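# Push the wheeled drawer pedestal fully under the desk

## Task

Get the rolling drawer pedestal completely beneath the desk, with no part of it projecting past the desk's front or either side. Its drawer fronts must point out toward the room and run parallel to the desk's front edge. The pedestal must stay upright and not tilted; tipping it fails the task. It only counts if the pedestal stays there without the robot holding it.

## Robot and tools

Robot: a two-wheeled differential base with passive casters, a vertical column, a tilting head and two six-joint arms (left and right), each with a parallel gripper. With arms folded it is 0.73 m long, 0.62 m wide, 1.88 m tall; its front sits 0.40 m ahead of the column. It cannot drive sideways. Hands reach about 1 m from the shoulders (shoulders 1.46 m up, 0.12 m ahead) and no lower than about 0.47 m, so the floor is out of reach; the pedestal is best moved by pushing with the base or with hands on its top.

Frames: the base frame has its origin on the floor between the drive wheels, under the column; x forward, y left, z up, metres. left_hand and right_hand are reported in this frame as the point where the fingers meet (tips 8 mm further); the hand's z axis is the finger direction. The odometry frame is the base frame as it was at scene start. base_odometry comes from wheel turns only, so slipping looks like travel; heading is positive to the left.

execute_actions: argument actions is a list holding zero or one action. An action may contain base, joints, or both, plus optional speeds. base holds exactly one key: translate_m (a relative drive from the current spot, metres, forward positive, -3 to 3) or rotate_rad (a relative turn in place, radians, counter-clockwise/left positive, -3.2 to 3.2). joints is a dictionary of absolute joint targets by name: head_tilt_rad (-0.61 to 1.308, positive tilts down), left_joint1_rad to left_joint6_rad and right_joint1_rad to right_joint6_rad in radians (limits: joint1 -2.879 to 2.879, joint2 0 to 3.141, joint3 0 to 3.019, joint4 -1.692 to 1.57, joint5 -1.57 to 1.57, joint6 -2.094 to 2.094), and left_gripper_m / right_gripper_m as fingertip gap in metres, 0 (closed) to 0.093. speeds can cap translate_m (0.05 to 0.8 m/s) or rotate_rad (0.1 to 1 rad/s) for that action; base moves needing over 8.667 s are refused, and no action runs past 15 s. cameras picks image sources: cam_head_left, cam_head_right, cam_left_wrist, cam_right_wrist, nav_camera, or all (default); [] returns none. An unknown key or out-of-range number rejects the call with no motion. Joints not named may keep pushing toward earlier targets.

Arm geometry (approximate): with left_joint1 at -1.57 or right_joint1 at 1.57 and joints 5, 6 at 0, the arm lies in a forward vertical plane 0.23 m off the column. Let a = j2 - 0.35, b = 1.05 + j2 - j3, c = b - j4. The hand is then about 0.12 + 0.39 sin a + 0.38 cos b + 0.25 cos c m ahead and 1.46 + 0.39 cos a - 0.38 sin b - 0.25 sin c m up; c = 1.57 means fingers straight down. Real hands usually land up to ~5 cm lower and nearer the column. Small changes (under ~0.03 rad, 0.08 for joints 2 and 3) may not move anything; approach gently in 0.05 rad steps from the last target.

wait: seconds from 0 to 10; commands nothing and returns the usual state and images. zoom_image: camera plus region [x0, y0, x1, y1] in that camera's pixels (origin top-left, at most 504x504), on its latest full image. read_manual: only licence texts. finished_scene: scene number (1 or 2); ends it for good and reports success, so only call it when the pedestal is placed and released.

Reading results: base_status and joint_status tell how each commanded motion ended. done = reached (for the base, wheels turned the full amount even if slipping). off_target = stopped short, may still push. contact_stop (base only) = a wheel stalled against something; back off 0.05 m before retrying or turning. time_out = gave up; a blocked arm keeps a nearby target and resumes if the way clears. "joint command not followed" with a cause line means a self-collision check held the arm; move the offending joints at least 0.05 rad back or move the other arm. If turned_by_wheels and turned_by_imu disagree by over ~4% and at least 0.05 rad, the base hit or slipped and its heading is off. base_tilt gives forward/right lean in degrees; a drop of 0.5 degrees or more in forward during a move means the base is riding up or leaning back: reverse 0.05 m. motor_effort lists left_wheel and right_wheel as percent (peak in brackets); rest values out of range suggest pushing or a bump underfoot. wheel_motors_off = 1 means the drive cut out for 2 s after about 3 s of hard pushing; the base then does not hold. Motor temperatures are listed per arm joint; MOTOR HOT appears from 85 °C, and at 100 °C that arm drops everything.

Cautions: a desk top 0.30 to 1.20 m high can clear the base housing and strike the column, so don't drive the robot itself deep under the desk. Avoid long hard pushes (overload, overheating); to relieve a blocked arm, resend its reported joint positions as targets. Never let the arms collide or press on each other. Keep the pedestal upright: push low and slowly with reduced translate_m speed, check tilt and orientation in images, and leave it parallel to the desk front with drawers facing out before letting go.

Each tool is called after "Call:" in YAML: its name, and indented under it one key for each argument.

## Session

Call:
execute_actions:
  actions: []

Scene clock: 0.00 s.
Motor temperatures (°C, as the motors report them): left_arm=[20 20 21 21 18 18] | right_arm=[18 20 22 19 21 20]
base_odometry: x=+0.000 y=+0.000 heading=+0.000 (m, m, rad; odometry frame)
turned_by_wheels: +0.000 (rad since the last result)
turned_by_imu: +0.000 (rad since the last result)
base_tilt: forward=-0.2 right=-0.1 (deg)
base_status: not commanded
joint_positions: head_tilt_rad=+0.883 left_joint1_rad=-1.581 left_joint2_rad=+0.857 left_joint3_rad=+0.417 left_joint4_rad=-0.931 left_joint5_rad=-0.033 left_joint6_rad=-0.074 left_gripper_m=+0.094 right_joint1_rad=+1.568 right_joint2_rad=+0.886 right_joint3_rad=+0.432 right_joint4_rad=-0.913 right_joint5_rad=+0.015 right_joint6_rad=-0.022 right_gripper_m=+0.094
joint_status: not commanded
wheel_motors_off: 0
motor_effort: left_wheel=+2 right_wheel=+2 (%)
left_hand: x=+0.1596 y=+0.2279 z=+1.2487 quat_wxyz=(+0.410, +0.023, -0.911, -0.027) (m; base frame)
right_hand: x=+0.1647 y=-0.2286 z=+1.2419 quat_wxyz=(+0.409, +0.012, -0.912, +0.003) (m; base frame)
pictures: cam_head_left, cam_head_right, cam_left_wrist, cam_right_wrist, nav_camera
Images, in order (width x height): cam_head_left 504x504, cam_head_right 504x504, cam_left_wrist 616x616, cam_right_wrist 616x616, nav_camera 504x504.

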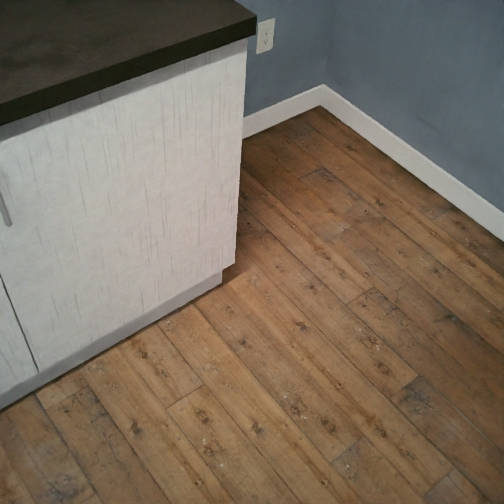

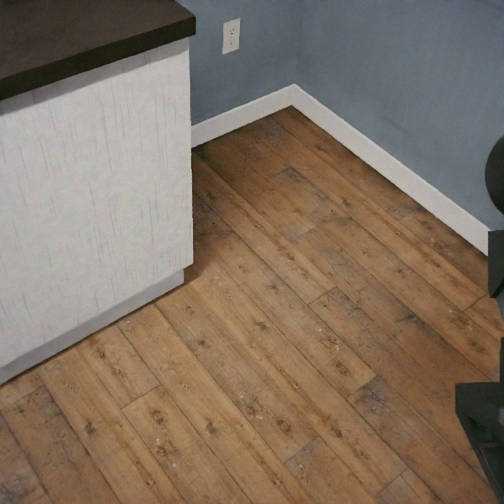

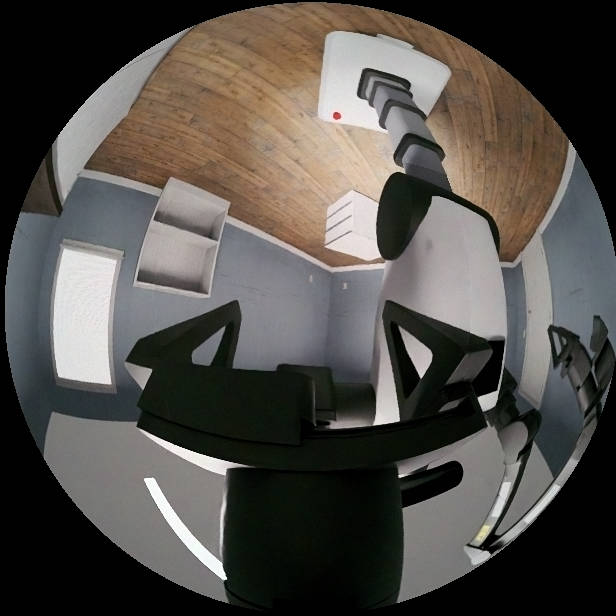

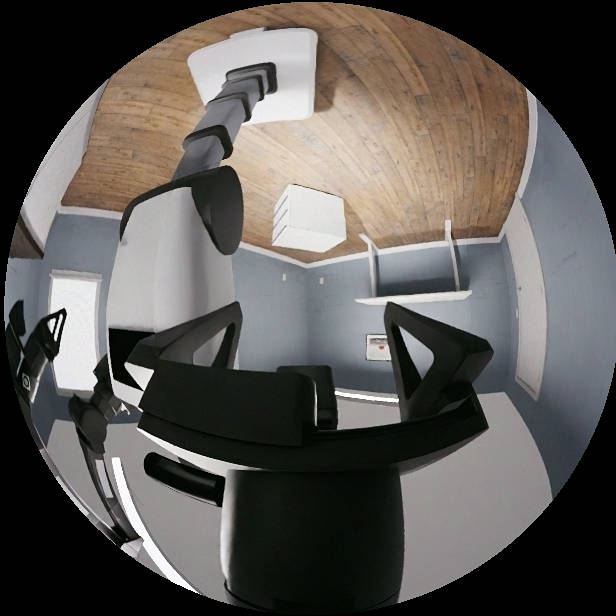

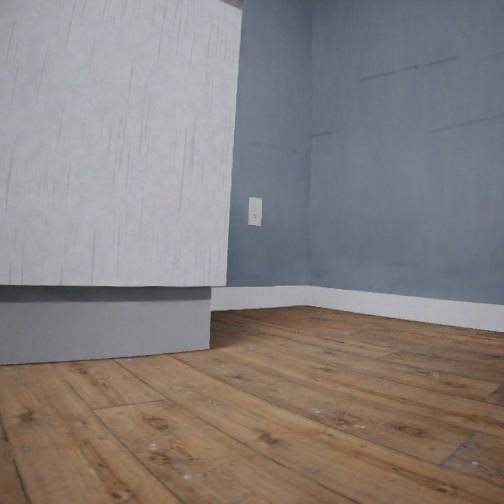

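Call:
execute_actions:
  actions:
    - {"base":{"rotate_rad":-2.8},"joints":{"head_tilt_rad":0.45}}
  cameras: ["cam_head_left","cam_head_right","nav_camera"]

Scene clock: 9.23 s.
Motor temperatures (°C, as the motors report them): left_arm=[20 20 21 21 18 18] | right_arm=[18 20 22 19 21 20]
base_odometry: x=+0.000 y=+0.000 heading=-2.799 (m, m, rad; odometry frame)
turned_by_wheels: -2.799 (rad since the last result)
turned_by_imu: -2.816 (rad since the last result)
base_tilt: forward=-0.2 right=-0.1 (deg)
base_status: done
joint_positions: head_tilt_rad=+0.469 left_joint1_rad=-1.581 left_joint2_rad=+0.857 left_joint3_rad=+0.417 left_joint4_rad=-0.931 left_joint5_rad=-0.033 left_joint6_rad=-0.074 left_gripper_m=+0.094 right_joint1_rad=+1.568 right_joint2_rad=+0.886 right_joint3_rad=+0.432 right_joint4_rad=-0.913 right_joint5_rad=+0.015 right_joint6_rad=-0.022 right_gripper_m=+0.094
joint_status: all done
wheel_motors_off: 0
motor_effort: left_wheel=+9(37) right_wheel=-8(66) (%)
left_hand: x=+0.1596 y=+0.2279 z=+1.2487 quat_wxyz=(+0.410, +0.023, -0.911, -0.027) (m; base frame)
right_hand: x=+0.1647 y=-0.2286 z=+1.2419 quat_wxyz=(+0.409, +0.012, -0.912, +0.003) (m; base frame)
pictures: cam_head_left, cam_head_right, nav_camera
camera_calibration (this result's frames):
cam_head_left: T_world_to_cam=[[-0.0193884, -0.997623, 0.0661266, -0.0370078], [-0.421397, -0.0518236, -0.905394, 1.42358], [0.906669, -0.0454197, -0.419391, 0.538183], [0, 0, 0, 1]] pos_world=[0.111221, 0.0612994, 1.51706]
cam_head_right: T_world_to_cam=[[-0.0315988, -0.997779, 0.0586364, -0.14347], [-0.433784, -0.0391624, -0.900165, 1.41292], [0.900463, -0.0538797, -0.431583, 0.553085], [0, 0, 0, 1]] pos_world=[0.110337, -0.0580183, 1.51898]
Images, in order (width x height): cam_head_left 504x504, cam_head_right 504x504, nav_camera 504x504.

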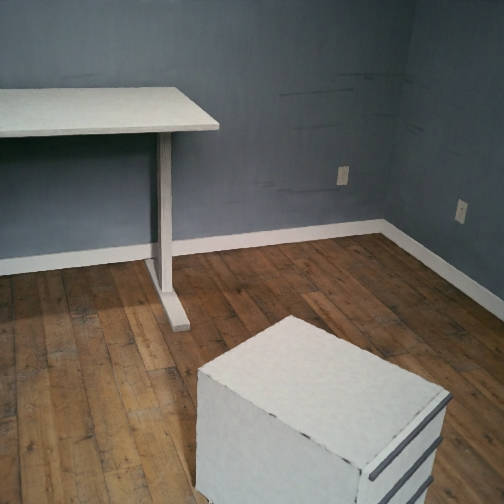

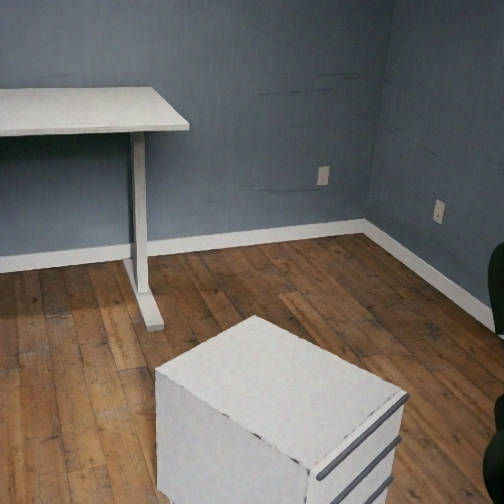

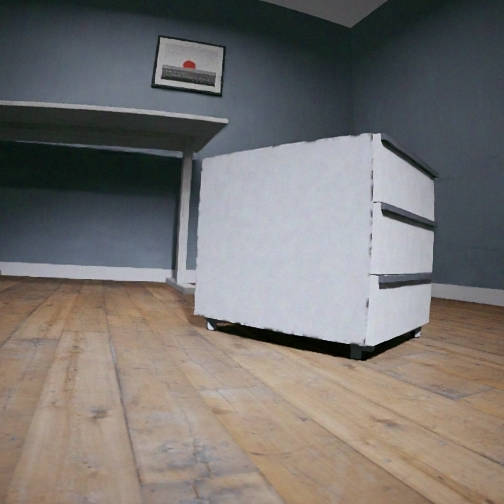

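Call:
execute_actions:
  actions:
    - {"base":{"rotate_rad":-0.77},"joints":{"head_tilt_rad":0.9}}
  cameras: ["nav_camera"]

Call:
execute_actions:
  actions:
    - {"base":{"translate_m":1.22}}
  cameras: ["nav_camera"]

Call:
execute_actions:
  actions:
    - {"base":{"rotate_rad":1.59}}
  cameras: ["cam_head_left","nav_camera"]

Scene clock: 58.63 s.
Motor temperatures (°C, as the motors report them): left_arm=[20 20 21 21 18 18] | right_arm=[18 20 22 19 21 20]
base_odometry: x=+0.000 y=+0.000 heading=+2.716 (m, m, rad; odometry frame)
turned_by_wheels: -0.768 (rad since the last result)
turned_by_imu: -0.773 (rad since the last result)
base_tilt: forward=-0.1 right=+0.1 (deg)
base_status: done
joint_positions: head_tilt_rad=+0.901 left_joint1_rad=-1.581 left_joint2_rad=+0.857 left_joint3_rad=+0.417 left_joint4_rad=-0.931 left_joint5_rad=-0.033 left_joint6_rad=-0.074 left_gripper_m=+0.094 right_joint1_rad=+1.568 right_joint2_rad=+0.886 right_joint3_rad=+0.432 right_joint4_rad=-0.913 right_joint5_rad=+0.015 right_joint6_rad=-0.022 right_gripper_m=+0.094
joint_status: all done
wheel_motors_off: 0
motor_effort: left_wheel=+10(37) right_wheel=-8(33) (%)
left_hand: x=+0.1596 y=+0.2279 z=+1.2487 quat_wxyz=(+0.410, +0.023, -0.911, -0.027) (m; base frame)
right_hand: x=+0.1647 y=-0.2286 z=+1.2419 quat_wxyz=(+0.409, +0.012, -0.912, +0.003) (m; base frame)
pictures: nav_camera
Images, in order (width x height): nav_camera 504x504.

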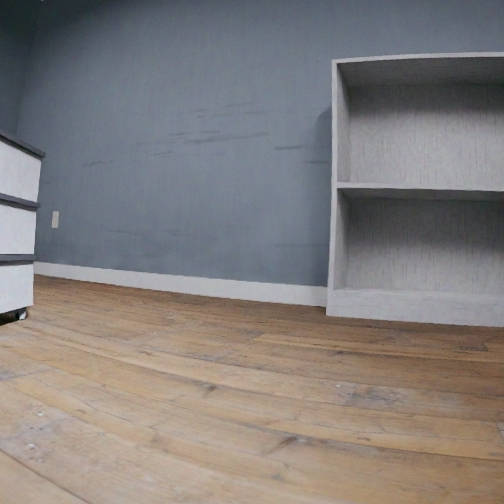

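Scene clock: 62.17 s.
Motor temperatures (°C, as the motors report them): left_arm=[20 20 21 21 18 18] | right_arm=[18 20 22 19 21 20]
base_odometry: x=-1.111 y=+0.504 heading=+2.716 (m, m, rad; odometry frame)
turned_by_wheels: -0.001 (rad since the last result)
turned_by_imu: +0.002 (rad since the last result)
base_tilt: forward=-0.1 right=-0.1 (deg)
base_status: done
joint_positions: head_tilt_rad=+0.902 left_joint1_rad=-1.581 left_joint2_rad=+0.857 left_joint3_rad=+0.417 left_joint4_rad=-0.931 left_joint5_rad=-0.033 left_joint6_rad=-0.074 left_gripper_m=+0.094 right_joint1_rad=+1.568 right_joint2_rad=+0.886 right_joint3_rad=+0.431 right_joint4_rad=-0.913 right_joint5_rad=+0.015 right_joint6_rad=-0.022 right_gripper_m=+0.094
joint_status: not commanded
wheel_motors_off: 0
motor_effort: left_wheel=-3(82) right_wheel=+1(73) (%)
left_hand: x=+0.1599 y=+0.2279 z=+1.2487 quat_wxyz=(+0.410, +0.023, -0.911, -0.027) (m; base frame)
right_hand: x=+0.1640 y=-0.2286 z=+1.2421 quat_wxyz=(+0.410, +0.012, -0.912, +0.003) (m; base frame)
pictures: nav_camera
Images, in order (width x height): nav_camera 504x504.

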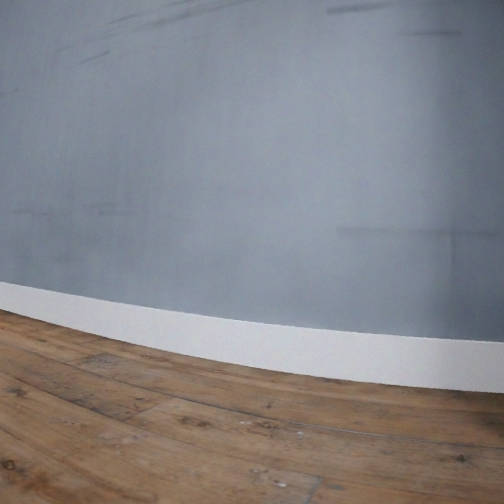

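Scene clock: 65.43 s.
Motor temperatures (°C, as the motors report them): left_arm=[20 20 21 21 18 18] | right_arm=[18 21 22 19 21 20]
base_odometry: x=-1.111 y=+0.504 heading=-1.979 (m, m, rad; odometry frame)
turned_by_wheels: +1.588 (rad since the last result)
turned_by_imu: +1.599 (rad since the last result)
base_tilt: forward=-0.2 right=-0.1 (deg)
base_status: done
joint_positions: head_tilt_rad=+0.902 left_joint1_rad=-1.581 left_joint2_rad=+0.857 left_joint3_rad=+0.417 left_joint4_rad=-0.931 left_joint5_rad=-0.033 left_joint6_rad=-0.074 left_gripper_m=+0.094 right_joint1_rad=+1.568 right_joint2_rad=+0.886 right_joint3_rad=+0.431 right_joint4_rad=-0.913 right_joint5_rad=+0.015 right_joint6_rad=-0.022 right_gripper_m=+0.094
joint_status: not commanded
wheel_motors_off: 0
motor_effort: left_wheel=-11(84) right_wheel=+9(47) (%)
left_hand: x=+0.1599 y=+0.2279 z=+1.2487 quat_wxyz=(+0.410, +0.023, -0.911, -0.027) (m; base frame)
right_hand: x=+0.1640 y=-0.2286 z=+1.2421 quat_wxyz=(+0.410, +0.012, -0.912, +0.003) (m; base frame)
pictures: cam_head_left, nav_camera
camera_calibration (this result's frames):
cam_head_left: T_world_to_cam=[[0.0101694, -0.997623, 0.0681559, -0.0416107], [-0.762615, -0.0518236, -0.644773, 1.03928], [0.646773, -0.0454197, -0.761329, 1.07776], [0, 0, 0, 1]] pos_world=[0.0959295, 0.0612994, 1.49347]
Images, in order (width x height): cam_head_left 504x504, nav_camera 504x504.

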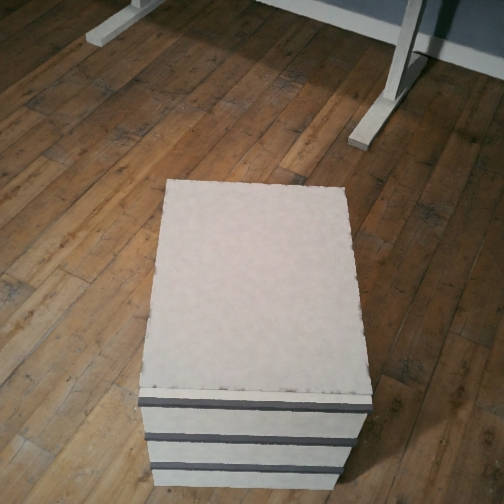

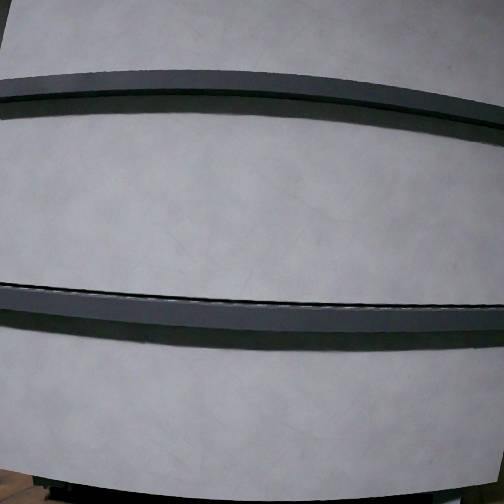

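Call:
execute_actions:
  actions:
    - {"base":{"translate_m":0.55},"speeds":{"translate_m":0.1}}
  cameras: ["cam_head_left"]

Call:
execute_actions:
  actions:
    - {"base":{"translate_m":0.6},"speeds":{"translate_m":0.12}}
  cameras: ["cam_head_left"]

Scene clock: 79.93 s.
Motor temperatures (°C, as the motors report them): left_arm=[20 20 21 21 18 18] | right_arm=[18 21 22 19 21 20]
base_odometry: x=-1.330 y=-0.001 heading=-1.980 (m, m, rad; odometry frame)
turned_by_wheels: -0.001 (rad since the last result)
turned_by_imu: +0.003 (rad since the last result)
base_tilt: forward=-0.3 right=-0.2 (deg)
base_status: done
joint_positions: head_tilt_rad=+0.903 left_joint1_rad=-1.581 left_joint2_rad=+0.855 left_joint3_rad=+0.417 left_joint4_rad=-0.931 left_joint5_rad=-0.033 left_joint6_rad=-0.074 left_gripper_m=+0.094 right_joint1_rad=+1.568 right_joint2_rad=+0.884 right_joint3_rad=+0.432 right_joint4_rad=-0.913 right_joint5_rad=+0.015 right_joint6_rad=-0.022 right_gripper_m=+0.094
joint_status: not commanded
wheel_motors_off: 0
motor_effort: left_wheel=+0(76) right_wheel=+1(75) (%)
left_hand: x=+0.1603 y=+0.2279 z=+1.2487 quat_wxyz=(+0.409, +0.023, -0.912, -0.027) (m; base frame)
right_hand: x=+0.1649 y=-0.2286 z=+1.2420 quat_wxyz=(+0.409, +0.012, -0.913, +0.003) (m; base frame)
pictures: cam_head_left
camera_calibration (this result's frames):
cam_head_left: T_world_to_cam=[[0.0102218, -0.997623, 0.068148, -0.0416013], [-0.763111, -0.0518236, -0.644187, 1.03841], [0.646187, -0.0454197, -0.761826, 1.07856], [0, 0, 0, 1]] pos_world=[0.0958937, 0.0612994, 1.49344]
Images, in order (width x height): cam_head_left 504x504.

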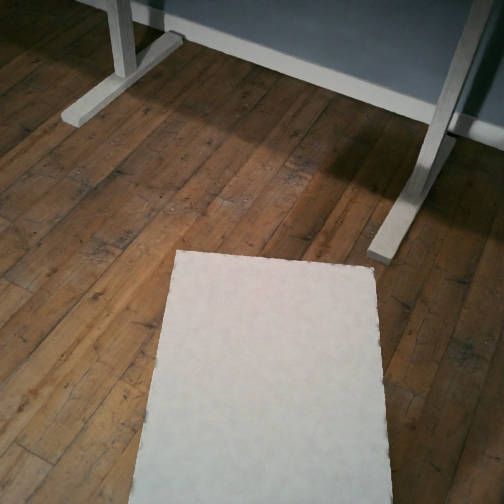

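Scene clock: 85.80 s.
Motor temperatures (°C, as the motors report them): left_arm=[20 20 21 21 18 18] | right_arm=[18 21 22 19 21 20]
base_odometry: x=-1.568 y=-0.551 heading=-1.980 (m, m, rad; odometry frame)
turned_by_wheels: -0.001 (rad since the last result)
turned_by_imu: +0.002 (rad since the last result)
base_tilt: forward=-0.2 right=+0.1 (deg)
base_status: done
joint_positions: head_tilt_rad=+0.903 left_joint1_rad=-1.581 left_joint2_rad=+0.855 left_joint3_rad=+0.417 left_joint4_rad=-0.931 left_joint5_rad=-0.033 left_joint6_rad=-0.074 left_gripper_m=+0.094 right_joint1_rad=+1.568 right_joint2_rad=+0.884 right_joint3_rad=+0.431 right_joint4_rad=-0.913 right_joint5_rad=+0.015 right_joint6_rad=-0.022 right_gripper_m=+0.094
joint_status: not commanded
wheel_motors_off: 0
motor_effort: left_wheel=-1(62) right_wheel=+1(70) (%)
left_hand: x=+0.1600 y=+0.2279 z=+1.2488 quat_wxyz=(+0.410, +0.023, -0.912, -0.027) (m; base frame)
right_hand: x=+0.1647 y=-0.2286 z=+1.2421 quat_wxyz=(+0.409, +0.012, -0.913, +0.003) (m; base frame)
pictures: cam_head_left
camera_calibration (this result's frames):
cam_head_left: T_world_to_cam=[[0.0102219, -0.997623, 0.068148, -0.0416013], [-0.763111, -0.0518236, -0.644186, 1.03841], [0.646187, -0.0454197, -0.761827, 1.07856], [0, 0, 0, 1]] pos_world=[0.0958937, 0.0612994, 1.49344]
Images, in order (width x height): cam_head_left 504x504.

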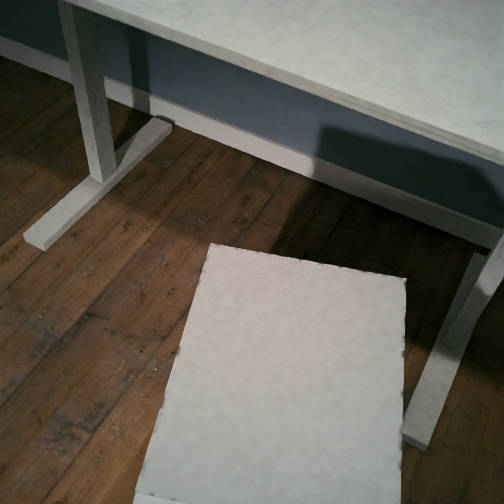

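Call:
execute_actions:
  actions:
    - {"base":{"translate_m":0.22},"speeds":{"translate_m":0.1},"joints":{"head_tilt_rad":1.1}}
  cameras: ["cam_head_left","nav_camera"]

Scene clock: 98.40 s.
Motor temperatures (°C, as the motors report them): left_arm=[20 20 21 21 18 18] | right_arm=[18 21 22 19 21 20]
base_odometry: x=-1.656 y=-0.753 heading=-1.981 (m, m, rad; odometry frame)
turned_by_wheels: -0.001 (rad since the last result)
turned_by_imu: +0.001 (rad since the last result)
base_tilt: forward=-0.1 right=-0.1 (deg)
base_status: done
joint_positions: head_tilt_rad=+1.099 left_joint1_rad=-1.581 left_joint2_rad=+0.855 left_joint3_rad=+0.418 left_joint4_rad=-0.931 left_joint5_rad=-0.033 left_joint6_rad=-0.074 left_gripper_m=+0.094 right_joint1_rad=+1.568 right_joint2_rad=+0.884 right_joint3_rad=+0.432 right_joint4_rad=-0.913 right_joint5_rad=+0.015 right_joint6_rad=-0.022 right_gripper_m=+0.094
joint_status: all done
wheel_motors_off: 0
motor_effort: left_wheel=-2(50) right_wheel=+1(79) (%)
left_hand: x=+0.1606 y=+0.2279 z=+1.2486 quat_wxyz=(+0.409, +0.023, -0.912, -0.027) (m; base frame)
right_hand: x=+0.1649 y=-0.2286 z=+1.2420 quat_wxyz=(+0.409, +0.012, -0.913, +0.003) (m; base frame)
pictures: cam_head_left, nav_camera
camera_calibration (this result's frames):
cam_head_left: T_world_to_cam=[[0.0233255, -0.997623, 0.0648426, -0.0371661], [-0.87416, -0.0518236, -0.482865, 0.795523], [0.485078, -0.0454197, -0.873291, 1.25827], [0, 0, 0, 1]] pos_world=[0.0859235, 0.0612994, 1.48537]
Images, in order (width x height): cam_head_left 504x504, nav_camera 504x504.

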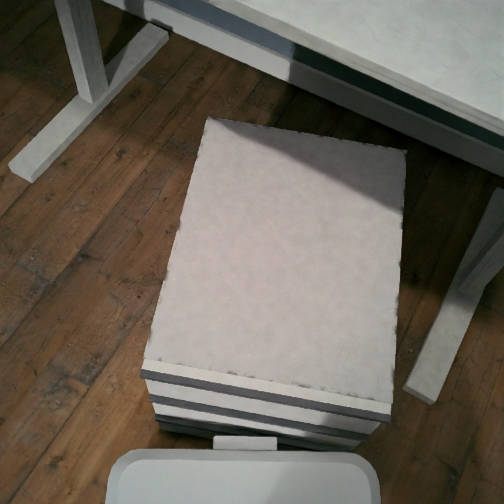

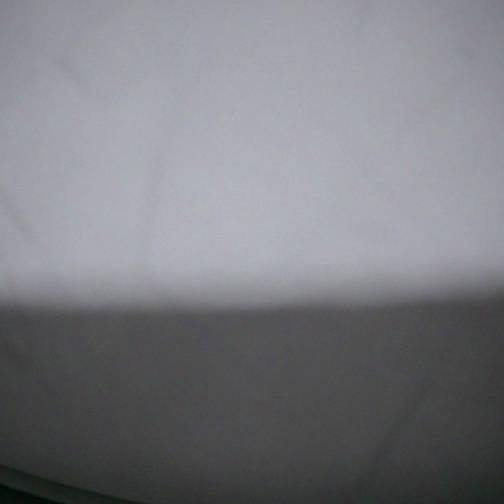

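Call:
execute_actions:
  actions:
    - {"base":{"translate_m":-0.15}}
  cameras: []

Call:
execute_actions:
  actions:
    - {"base":{"rotate_rad":-1.2}}
  cameras: []

Call:
execute_actions:
  actions:
    - {"base":{"translate_m":-0.56}}
  cameras: []

Call:
execute_actions:
  actions:
    - {"base":{"rotate_rad":0.73},"joints":{"head_tilt_rad":0.9}}
  cameras: ["cam_head_left","nav_camera"]

Scene clock: 116.20 s.
Motor temperatures (°C, as the motors report them): left_arm=[20 20 21 21 18 18] | right_arm=[18 21 22 19 21 20]
base_odometry: x=-1.596 y=-0.616 heading=-1.981 (m, m, rad; odometry frame)
turned_by_wheels: +0.000 (rad since the last result)
turned_by_imu: +0.001 (rad since the last result)
base_tilt: forward=-0.1 right=-0.1 (deg)
base_status: done
joint_positions: head_tilt_rad=+1.100 left_joint1_rad=-1.581 left_joint2_rad=+0.853 left_joint3_rad=+0.414 left_joint4_rad=-0.931 left_joint5_rad=-0.033 left_joint6_rad=-0.074 left_gripper_m=+0.094 right_joint1_rad=+1.568 right_joint2_rad=+0.883 right_joint3_rad=+0.429 right_joint4_rad=-0.913 right_joint5_rad=+0.015 right_joint6_rad=-0.022 right_gripper_m=+0.094
joint_status: not commanded
wheel_motors_off: 0
motor_effort: left_wheel=+0(41) right_wheel=+0(34) (%)
left_hand: x=+0.1588 y=+0.2279 z=+1.2492 quat_wxyz=(+0.410, +0.023, -0.911, -0.027) (m; base frame)
right_hand: x=+0.1635 y=-0.2286 z=+1.2426 quat_wxyz=(+0.409, +0.012, -0.912, +0.003) (m; base frame)
pictures: none
No camera images: the call's "cameras" was empty. Leave "cameras" out to get every camera's image.

Scene clock: 119.00 s.
Motor temperatures (°C, as the motors report them): left_arm=[20 20 21 21 18 18] | right_arm=[18 21 22 19 21 20]
base_odometry: x=-1.596 y=-0.616 heading=+3.104 (m, m, rad; odometry frame)
turned_by_wheels: -1.199 (rad since the last result)
turned_by_imu: -1.205 (rad since the last result)
base_tilt: forward=-0.2 right=-0.1 (deg)
base_status: done
joint_positions: head_tilt_rad=+1.100 left_joint1_rad=-1.581 left_joint2_rad=+0.853 left_joint3_rad=+0.414 left_joint4_rad=-0.931 left_joint5_rad=-0.033 left_joint6_rad=-0.074 left_gripper_m=+0.094 right_joint1_rad=+1.568 right_joint2_rad=+0.883 right_joint3_rad=+0.429 right_joint4_rad=-0.913 right_joint5_rad=+0.015 right_joint6_rad=-0.022 right_gripper_m=+0.094
joint_status: not commanded
wheel_motors_off: 0
motor_effort: left_wheel=+11(47) right_wheel=-8(74) (%)
left_hand: x=+0.1588 y=+0.2279 z=+1.2492 quat_wxyz=(+0.410, +0.023, -0.911, -0.027) (m; base frame)
right_hand: x=+0.1635 y=-0.2286 z=+1.2426 quat_wxyz=(+0.409, +0.012, -0.912, +0.003) (m; base frame)
pictures: none
No camera images: the call's "cameras" was empty. Leave "cameras" out to get every camera's image.

Scene clock: 121.47 s.
Motor temperatures (°C, as the motors report them): left_arm=[20 20 21 22 18 18] | right_arm=[18 21 22 19 21 20]
base_odometry: x=-1.037 y=-0.637 heading=+3.104 (m, m, rad; odometry frame)
turned_by_wheels: +0.000 (rad since the last result)
turned_by_imu: -0.001 (rad since the last result)
base_tilt: forward=-0.1 right=-0.1 (deg)
base_status: done
joint_positions: head_tilt_rad=+1.101 left_joint1_rad=-1.581 left_joint2_rad=+0.853 left_joint3_rad=+0.413 left_joint4_rad=-0.931 left_joint5_rad=-0.033 left_joint6_rad=-0.074 left_gripper_m=+0.094 right_joint1_rad=+1.568 right_joint2_rad=+0.882 right_joint3_rad=+0.429 right_joint4_rad=-0.913 right_joint5_rad=+0.015 right_joint6_rad=-0.022 right_gripper_m=+0.094
joint_status: not commanded
wheel_motors_off: 0
motor_effort: left_wheel=-1(82) right_wheel=+0(74) (%)
left_hand: x=+0.1584 y=+0.2279 z=+1.2494 quat_wxyz=(+0.410, +0.023, -0.911, -0.027) (m; base frame)
right_hand: x=+0.1636 y=-0.2286 z=+1.2426 quat_wxyz=(+0.409, +0.012, -0.912, +0.003) (m; base frame)
pictures: none
No camera images: the call's "cameras" was empty. Leave "cameras" out to get every camera's image.

Scene clock: 123.87 s.
Motor temperatures (°C, as the motors report them): left_arm=[20 20 21 22 18 18] | right_arm=[18 21 22 19 21 20]
base_odometry: x=-1.036 y=-0.637 heading=-2.451 (m, m, rad; odometry frame)
turned_by_wheels: +0.728 (rad since the last result)
turned_by_imu: +0.732 (rad since the last result)
base_tilt: forward=-0.2 right=+0.2 (deg)
base_status: done
joint_positions: head_tilt_rad=+0.915 left_joint1_rad=-1.581 left_joint2_rad=+0.853 left_joint3_rad=+0.413 left_joint4_rad=-0.931 left_joint5_rad=-0.033 left_joint6_rad=-0.074 left_gripper_m=+0.094 right_joint1_rad=+1.568 right_joint2_rad=+0.882 right_joint3_rad=+0.429 right_joint4_rad=-0.913 right_joint5_rad=+0.015 right_joint6_rad=-0.022 right_gripper_m=+0.094
joint_status: all done
wheel_motors_off: 0
motor_effort: left_wheel=-10(48) right_wheel=+9(77) (%)
left_hand: x=+0.1584 y=+0.2279 z=+1.2494 quat_wxyz=(+0.410, +0.023, -0.911, -0.027) (m; base frame)
right_hand: x=+0.1636 y=-0.2286 z=+1.2426 quat_wxyz=(+0.409, +0.012, -0.912, +0.003) (m; base frame)
pictures: cam_head_left, nav_camera
camera_calibration (this result's frames):
cam_head_left: T_world_to_cam=[[0.0110627, -0.997623, 0.0680166, -0.0414409], [-0.771009, -0.0518236, -0.634713, 1.02421], [0.636729, -0.0454197, -0.769749, 1.09123], [0, 0, 0, 1]] pos_world=[0.0953151, 0.0612994, 1.49287]
Images, in order (width x height): cam_head_left 504x504, nav_camera 504x504.

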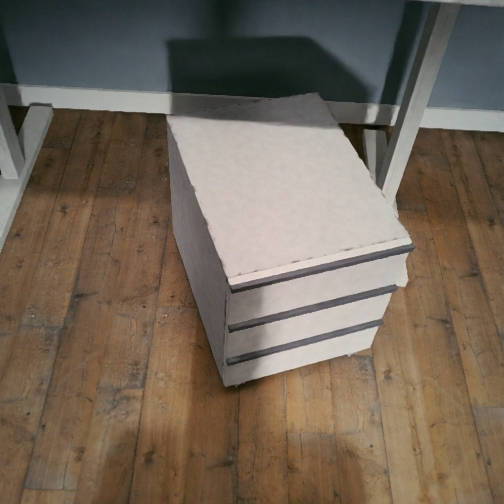

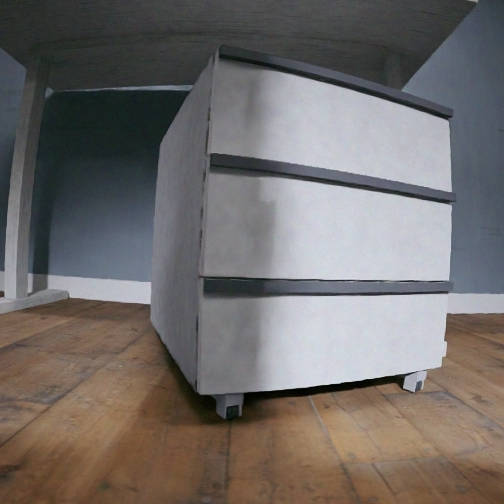

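Call:
execute_actions:
  actions:
    - {"base":{"translate_m":0.54},"speeds":{"translate_m":0.1},"joints":{"head_tilt_rad":1.1}}
  cameras: ["cam_head_left"]

Scene clock: 136.37 s.
Motor temperatures (°C, as the motors report them): left_arm=[20 20 21 22 18 18] | right_arm=[18 21 22 19 21 20]
base_odometry: x=-1.453 y=-0.981 heading=-2.451 (m, m, rad; odometry frame)
turned_by_wheels: +0.000 (rad since the last result)
turned_by_imu: +0.004 (rad since the last result)
base_tilt: forward=-0.1 right=-0.1 (deg)
base_status: done
joint_positions: head_tilt_rad=+1.100 left_joint1_rad=-1.581 left_joint2_rad=+0.852 left_joint3_rad=+0.417 left_joint4_rad=-0.931 left_joint5_rad=-0.033 left_joint6_rad=-0.074 left_gripper_m=+0.094 right_joint1_rad=+1.568 right_joint2_rad=+0.882 right_joint3_rad=+0.431 right_joint4_rad=-0.913 right_joint5_rad=+0.015 right_joint6_rad=-0.022 right_gripper_m=+0.094
joint_status: all done
wheel_motors_off: 0
motor_effort: left_wheel=+1(76) right_wheel=+0(78) (%)
left_hand: x=+0.1606 y=+0.2279 z=+1.2489 quat_wxyz=(+0.408, +0.023, -0.912, -0.027) (m; base frame)
right_hand: x=+0.1652 y=-0.2286 z=+1.2422 quat_wxyz=(+0.408, +0.012, -0.913, +0.003) (m; base frame)
pictures: cam_head_left
camera_calibration (this result's frames):
cam_head_left: T_world_to_cam=[[0.0234089, -0.997623, 0.0648125, -0.0371239], [-0.874781, -0.0518236, -0.48174, 0.793821], [0.483953, -0.0454197, -0.873914, 1.25929], [0, 0, 0, 1]] pos_world=[0.0858531, 0.0612994, 1.48533]
Images, in order (width x height): cam_head_left 504x504.

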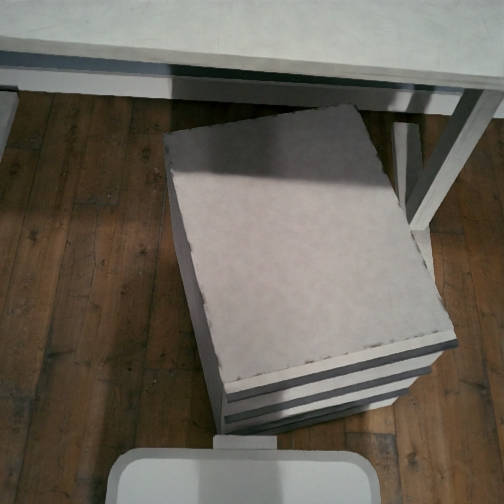

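Call:
execute_actions:
  actions:
    - {"base":{"translate_m":0.14},"speeds":{"translate_m":0.08}}
  cameras: ["cam_head_left"]

Scene clock: 141.43 s.
Motor temperatures (°C, as the motors report them): left_arm=[20 20 21 22 18 18] | right_arm=[18 21 22 19 21 20]
base_odometry: x=-1.561 y=-1.070 heading=-2.451 (m, m, rad; odometry frame)
turned_by_wheels: +0.000 (rad since the last result)
turned_by_imu: +0.002 (rad since the last result)
base_tilt: forward=-0.2 right=-0.1 (deg)
base_status: done
joint_positions: head_tilt_rad=+1.100 left_joint1_rad=-1.581 left_joint2_rad=+0.852 left_joint3_rad=+0.417 left_joint4_rad=-0.931 left_joint5_rad=-0.033 left_joint6_rad=-0.074 left_gripper_m=+0.094 right_joint1_rad=+1.568 right_joint2_rad=+0.882 right_joint3_rad=+0.431 right_joint4_rad=-0.913 right_joint5_rad=+0.015 right_joint6_rad=-0.022 right_gripper_m=+0.094
joint_status: not commanded
wheel_motors_off: 0
motor_effort: left_wheel=+2(73) right_wheel=+0(51) (%)
left_hand: x=+0.1610 y=+0.2279 z=+1.2488 quat_wxyz=(+0.408, +0.023, -0.912, -0.027) (m; base frame)
right_hand: x=+0.1652 y=-0.2286 z=+1.2422 quat_wxyz=(+0.408, +0.012, -0.913, +0.003) (m; base frame)
pictures: cam_head_left
camera_calibration (this result's frames):
cam_head_left: T_world_to_cam=[[0.023413, -0.997623, 0.064811, -0.0371219], [-0.874811, -0.0518236, -0.481685, 0.793738], [0.483899, -0.0454197, -0.873945, 1.25933], [0, 0, 0, 1]] pos_world=[0.0858497, 0.0612994, 1.48533]
Images, in order (width x height): cam_head_left 504x504.

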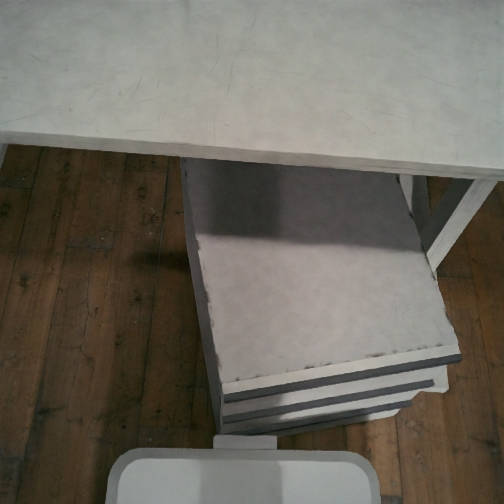

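Call:
execute_actions:
  actions:
    - {"base":{"translate_m":0.13},"speeds":{"translate_m":0.08}}
  cameras: ["cam_head_left"]

Scene clock: 150.87 s.
Motor temperatures (°C, as the motors report them): left_arm=[20 20 21 22 18 18] | right_arm=[18 21 22 19 21 20]
base_odometry: x=-1.661 y=-1.153 heading=-2.451 (m, m, rad; odometry frame)
turned_by_wheels: +0.000 (rad since the last result)
turned_by_imu: +0.002 (rad since the last result)
base_tilt: forward=+0.0 right=+0.1 (deg)
base_status: done
joint_positions: head_tilt_rad=+1.100 left_joint1_rad=-1.581 left_joint2_rad=+0.852 left_joint3_rad=+0.418 left_joint4_rad=-0.931 left_joint5_rad=-0.033 left_joint6_rad=-0.074 left_gripper_m=+0.094 right_joint1_rad=+1.568 right_joint2_rad=+0.882 right_joint3_rad=+0.431 right_joint4_rad=-0.913 right_joint5_rad=+0.015 right_joint6_rad=-0.022 right_gripper_m=+0.094
joint_status: not commanded
wheel_motors_off: 0
motor_effort: left_wheel=+1(71) right_wheel=+0(52) (%)
left_hand: x=+0.1612 y=+0.2279 z=+1.2487 quat_wxyz=(+0.408, +0.023, -0.912, -0.027) (m; base frame)
right_hand: x=+0.1652 y=-0.2286 z=+1.2422 quat_wxyz=(+0.408, +0.012, -0.913, +0.003) (m; base frame)
pictures: cam_head_left
camera_calibration (this result's frames):
cam_head_left: T_world_to_cam=[[0.0234141, -0.997623, 0.0648106, -0.0371213], [-0.874819, -0.0518236, -0.48167, 0.793715], [0.483883, -0.0454197, -0.873953, 1.25935], [0, 0, 0, 1]] pos_world=[0.0858487, 0.0612994, 1.48533]
Images, in order (width x height): cam_head_left 504x504.

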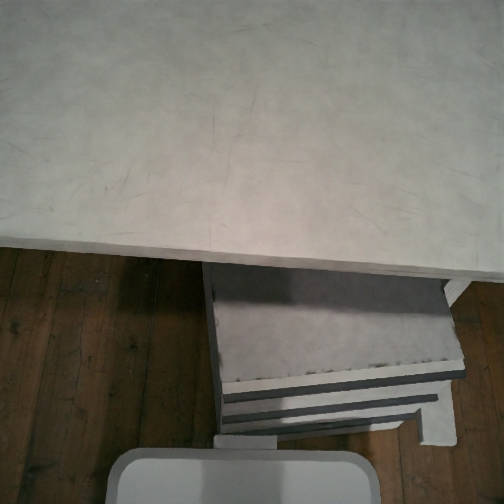

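Call:
execute_actions:
  actions:
    - {"base":{"translate_m":0.17},"speeds":{"translate_m":0.08},"joints":{"head_tilt_rad":1.3}}
  cameras: ["cam_head_left"]

Call:
execute_actions:
  actions:
    - {"base":{"translate_m":-0.7},"joints":{"head_tilt_rad":0.8}}
  cameras: ["cam_head_left","nav_camera"]

Scene clock: 168.40 s.
Motor temperatures (°C, as the motors report them): left_arm=[20 20 21 22 18 18] | right_arm=[18 21 22 19 21 20]
base_odometry: x=-1.792 y=-1.262 heading=-2.450 (m, m, rad; odometry frame)
turned_by_wheels: +0.000 (rad since the last result)
turned_by_imu: +0.002 (rad since the last result)
base_tilt: forward=+0.1 right=-0.1 (deg)
base_status: done
joint_positions: head_tilt_rad=+1.297 left_joint1_rad=-1.581 left_joint2_rad=+0.852 left_joint3_rad=+0.418 left_joint4_rad=-0.931 left_joint5_rad=-0.033 left_joint6_rad=-0.074 left_gripper_m=+0.094 right_joint1_rad=+1.568 right_joint2_rad=+0.882 right_joint3_rad=+0.431 right_joint4_rad=-0.913 right_joint5_rad=+0.015 right_joint6_rad=-0.022 right_gripper_m=+0.094
joint_status: all done
wheel_motors_off: 0
motor_effort: left_wheel=+1(72) right_wheel=+0(51) (%)
left_hand: x=+0.1614 y=+0.2278 z=+1.2487 quat_wxyz=(+0.407, +0.023, -0.913, -0.027) (m; base frame)
right_hand: x=+0.1652 y=-0.2286 z=+1.2422 quat_wxyz=(+0.408, +0.012, -0.913, +0.003) (m; base frame)
pictures: cam_head_left
camera_calibration (this result's frames):
cam_head_left: T_world_to_cam=[[0.0355964, -0.997623, 0.0590045, -0.028789], [-0.951919, -0.0518236, -0.301935, 0.520779], [0.304275, -0.0454197, -0.951501, 1.38775], [0, 0, 0, 1]] pos_world=[0.0745055, 0.0612994, 1.47939]
Images, in order (width x height): cam_head_left 504x504.

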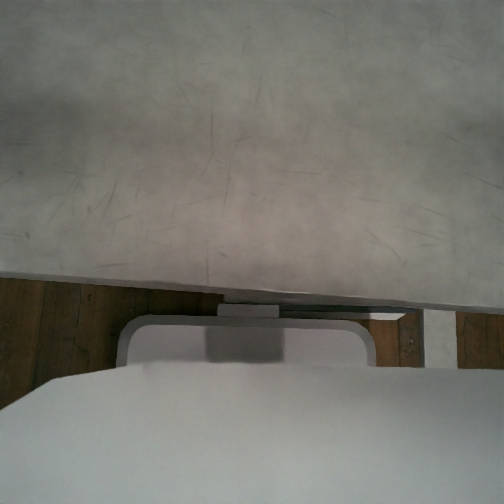

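Scene clock: 171.10 s.
Motor temperatures (°C, as the motors report them): left_arm=[20 20 21 22 18 18] | right_arm=[18 21 22 19 21 20]
base_odometry: x=-1.252 y=-0.815 heading=-2.452 (m, m, rad; odometry frame)
turned_by_wheels: -0.001 (rad since the last result)
turned_by_imu: -0.002 (rad since the last result)
base_tilt: forward=-0.1 right=-0.1 (deg)
base_status: done
joint_positions: head_tilt_rad=+0.815 left_joint1_rad=-1.581 left_joint2_rad=+0.852 left_joint3_rad=+0.415 left_joint4_rad=-0.931 left_joint5_rad=-0.033 left_joint6_rad=-0.074 left_gripper_m=+0.094 right_joint1_rad=+1.568 right_joint2_rad=+0.882 right_joint3_rad=+0.430 right_joint4_rad=-0.913 right_joint5_rad=+0.015 right_joint6_rad=-0.022 right_gripper_m=+0.094
joint_status: all done
wheel_motors_off: 0
motor_effort: left_wheel=-2(41) right_wheel=+1(56) (%)
left_hand: x=+0.1598 y=+0.2279 z=+1.2491 quat_wxyz=(+0.409, +0.023, -0.912, -0.027) (m; base frame)
right_hand: x=+0.1643 y=-0.2286 z=+1.2424 quat_wxyz=(+0.409, +0.012, -0.913, +0.003) (m; base frame)
pictures: cam_head_left, nav_camera
camera_calibration (this result's frames):
cam_head_left: T_world_to_cam=[[0.00423568, -0.997623, 0.0687801, -0.0422753], [-0.703982, -0.0518236, -0.708324, 1.13422], [0.710205, -0.0454197, -0.702528, 0.984038], [0, 0, 0, 1]] pos_world=[0.0997821, 0.0612994, 1.49762]
Images, in order (width x height): cam_head_left 504x504, nav_camera 504x504.

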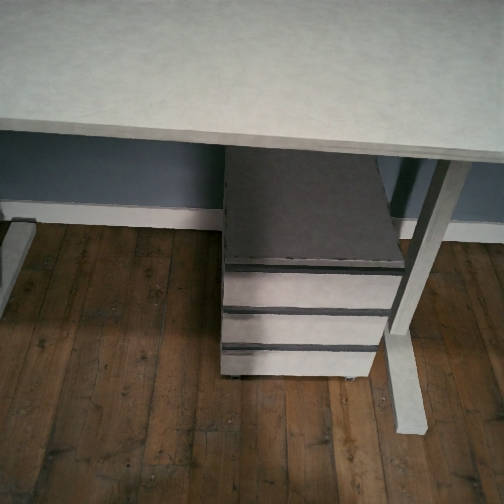

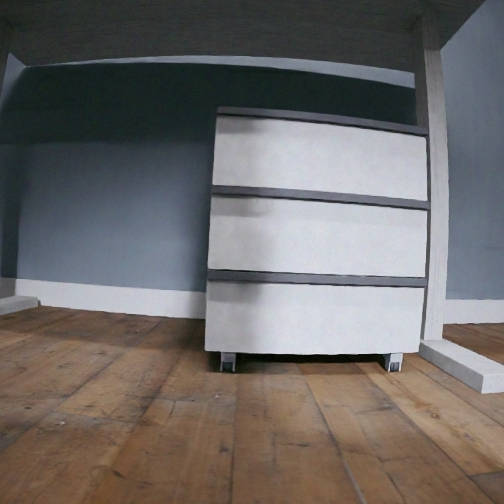

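Call:
execute_actions:
  actions:
    - {"base":{"translate_m":0.66},"speeds":{"translate_m":0.4}}
  cameras: []

Call:
execute_actions:
  actions:
    - {"base":{"translate_m":0.075},"speeds":{"translate_m":0.06}}
  cameras: []

Call:
execute_actions:
  actions:
    - {"base":{"translate_m":-0.6}}
  cameras: ["cam_head_left","nav_camera"]

Scene clock: 181.53 s.
Motor temperatures (°C, as the motors report them): left_arm=[20 20 21 22 18 18] | right_arm=[18 21 22 19 21 20]
base_odometry: x=-1.762 y=-1.235 heading=-2.454 (m, m, rad; odometry frame)
turned_by_wheels: -0.002 (rad since the last result)
turned_by_imu: +0.001 (rad since the last result)
base_tilt: forward=-0.1 right=-0.1 (deg)
base_status: done
joint_positions: head_tilt_rad=+0.815 left_joint1_rad=-1.581 left_joint2_rad=+0.852 left_joint3_rad=+0.417 left_joint4_rad=-0.931 left_joint5_rad=-0.033 left_joint6_rad=-0.074 left_gripper_m=+0.094 right_joint1_rad=+1.568 right_joint2_rad=+0.882 right_joint3_rad=+0.431 right_joint4_rad=-0.913 right_joint5_rad=+0.015 right_joint6_rad=-0.022 right_gripper_m=+0.094
joint_status: not commanded
wheel_motors_off: 0
motor_effort: left_wheel=-2(64) right_wheel=+3(45) (%)
left_hand: x=+0.1606 y=+0.2279 z=+1.2489 quat_wxyz=(+0.408, +0.023, -0.912, -0.027) (m; base frame)
right_hand: x=+0.1652 y=-0.2286 z=+1.2422 quat_wxyz=(+0.408, +0.012, -0.913, +0.003) (m; base frame)
pictures: none
No camera images: the call's "cameras" was empty. Leave "cameras" out to get every camera's image.

Scene clock: 183.73 s.
Motor temperatures (°C, as the motors report them): left_arm=[20 20 21 22 18 18] | right_arm=[18 21 22 19 21 20]
base_odometry: x=-1.820 y=-1.283 heading=-2.455 (m, m, rad; odometry frame)
turned_by_wheels: -0.001 (rad since the last result)
turned_by_imu: -0.001 (rad since the last result)
base_tilt: forward=-0.1 right=-0.2 (deg)
base_status: done
joint_positions: head_tilt_rad=+0.815 left_joint1_rad=-1.581 left_joint2_rad=+0.852 left_joint3_rad=+0.416 left_joint4_rad=-0.931 left_joint5_rad=-0.033 left_joint6_rad=-0.074 left_gripper_m=+0.094 right_joint1_rad=+1.568 right_joint2_rad=+0.882 right_joint3_rad=+0.431 right_joint4_rad=-0.913 right_joint5_rad=+0.015 right_joint6_rad=-0.022 right_gripper_m=+0.094
joint_status: not commanded
wheel_motors_off: 0
motor_effort: left_wheel=-1(53) right_wheel=+2(41) (%)
left_hand: x=+0.1604 y=+0.2279 z=+1.2490 quat_wxyz=(+0.408, +0.023, -0.912, -0.027) (m; base frame)
right_hand: x=+0.1647 y=-0.2286 z=+1.2423 quat_wxyz=(+0.408, +0.012, -0.913, +0.003) (m; base frame)
pictures: none
No camera images: the call's "cameras" was empty. Leave "cameras" out to get every camera's image.

Scene clock: 186.27 s.
Motor temperatures (°C, as the motors report them): left_arm=[20 20 21 22 18 18] | right_arm=[18 21 22 19 21 20]
base_odometry: x=-1.356 y=-0.903 heading=-2.457 (m, m, rad; odometry frame)
turned_by_wheels: -0.002 (rad since the last result)
turned_by_imu: -0.003 (rad since the last result)
base_tilt: forward=-0.1 right=-0.3 (deg)
base_status: done
joint_positions: head_tilt_rad=+0.815 left_joint1_rad=-1.581 left_joint2_rad=+0.852 left_joint3_rad=+0.414 left_joint4_rad=-0.931 left_joint5_rad=-0.033 left_joint6_rad=-0.074 left_gripper_m=+0.094 right_joint1_rad=+1.568 right_joint2_rad=+0.882 right_joint3_rad=+0.429 right_joint4_rad=-0.913 right_joint5_rad=+0.015 right_joint6_rad=-0.022 right_gripper_m=+0.094
joint_status: not commanded
wheel_motors_off: 0
motor_effort: left_wheel=-1(94) right_wheel=+1(76) (%)
left_hand: x=+0.1590 y=+0.2279 z=+1.2494 quat_wxyz=(+0.409, +0.023, -0.912, -0.027) (m; base frame)
right_hand: x=+0.1636 y=-0.2286 z=+1.2426 quat_wxyz=(+0.409, +0.012, -0.912, +0.003) (m; base frame)
pictures: cam_head_left, nav_camera
camera_calibration (this result's frames):
cam_head_left: T_world_to_cam=[[0.004211, -0.997623, 0.0687816, -0.0422764], [-0.703728, -0.0518236, -0.708577, 1.1346], [0.710457, -0.0454197, -0.702273, 0.983633], [0, 0, 0, 1]] pos_world=[0.0997973, 0.0612994, 1.49764]
Images, in order (width x height): cam_head_left 504x504, nav_camera 504x504.

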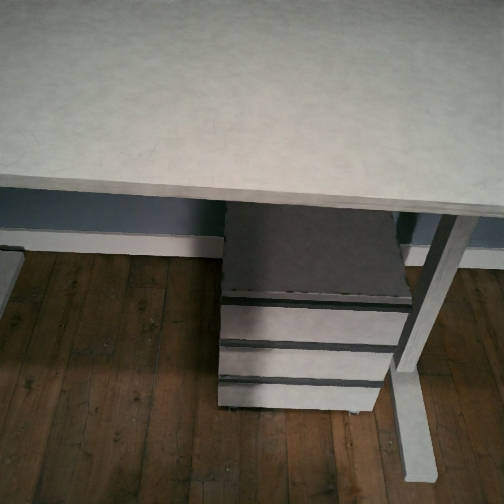

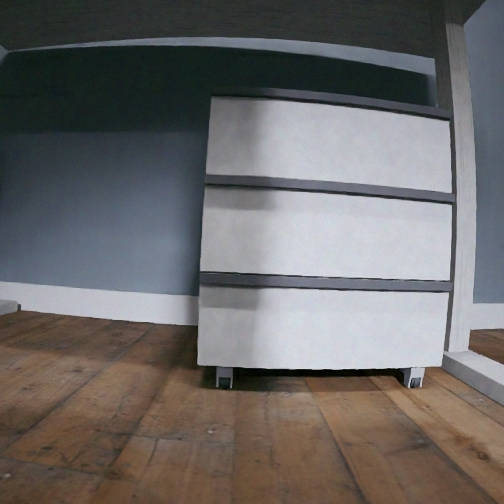

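Call:
finished_scene:
  scene: 1

The scene is finished: the task was done.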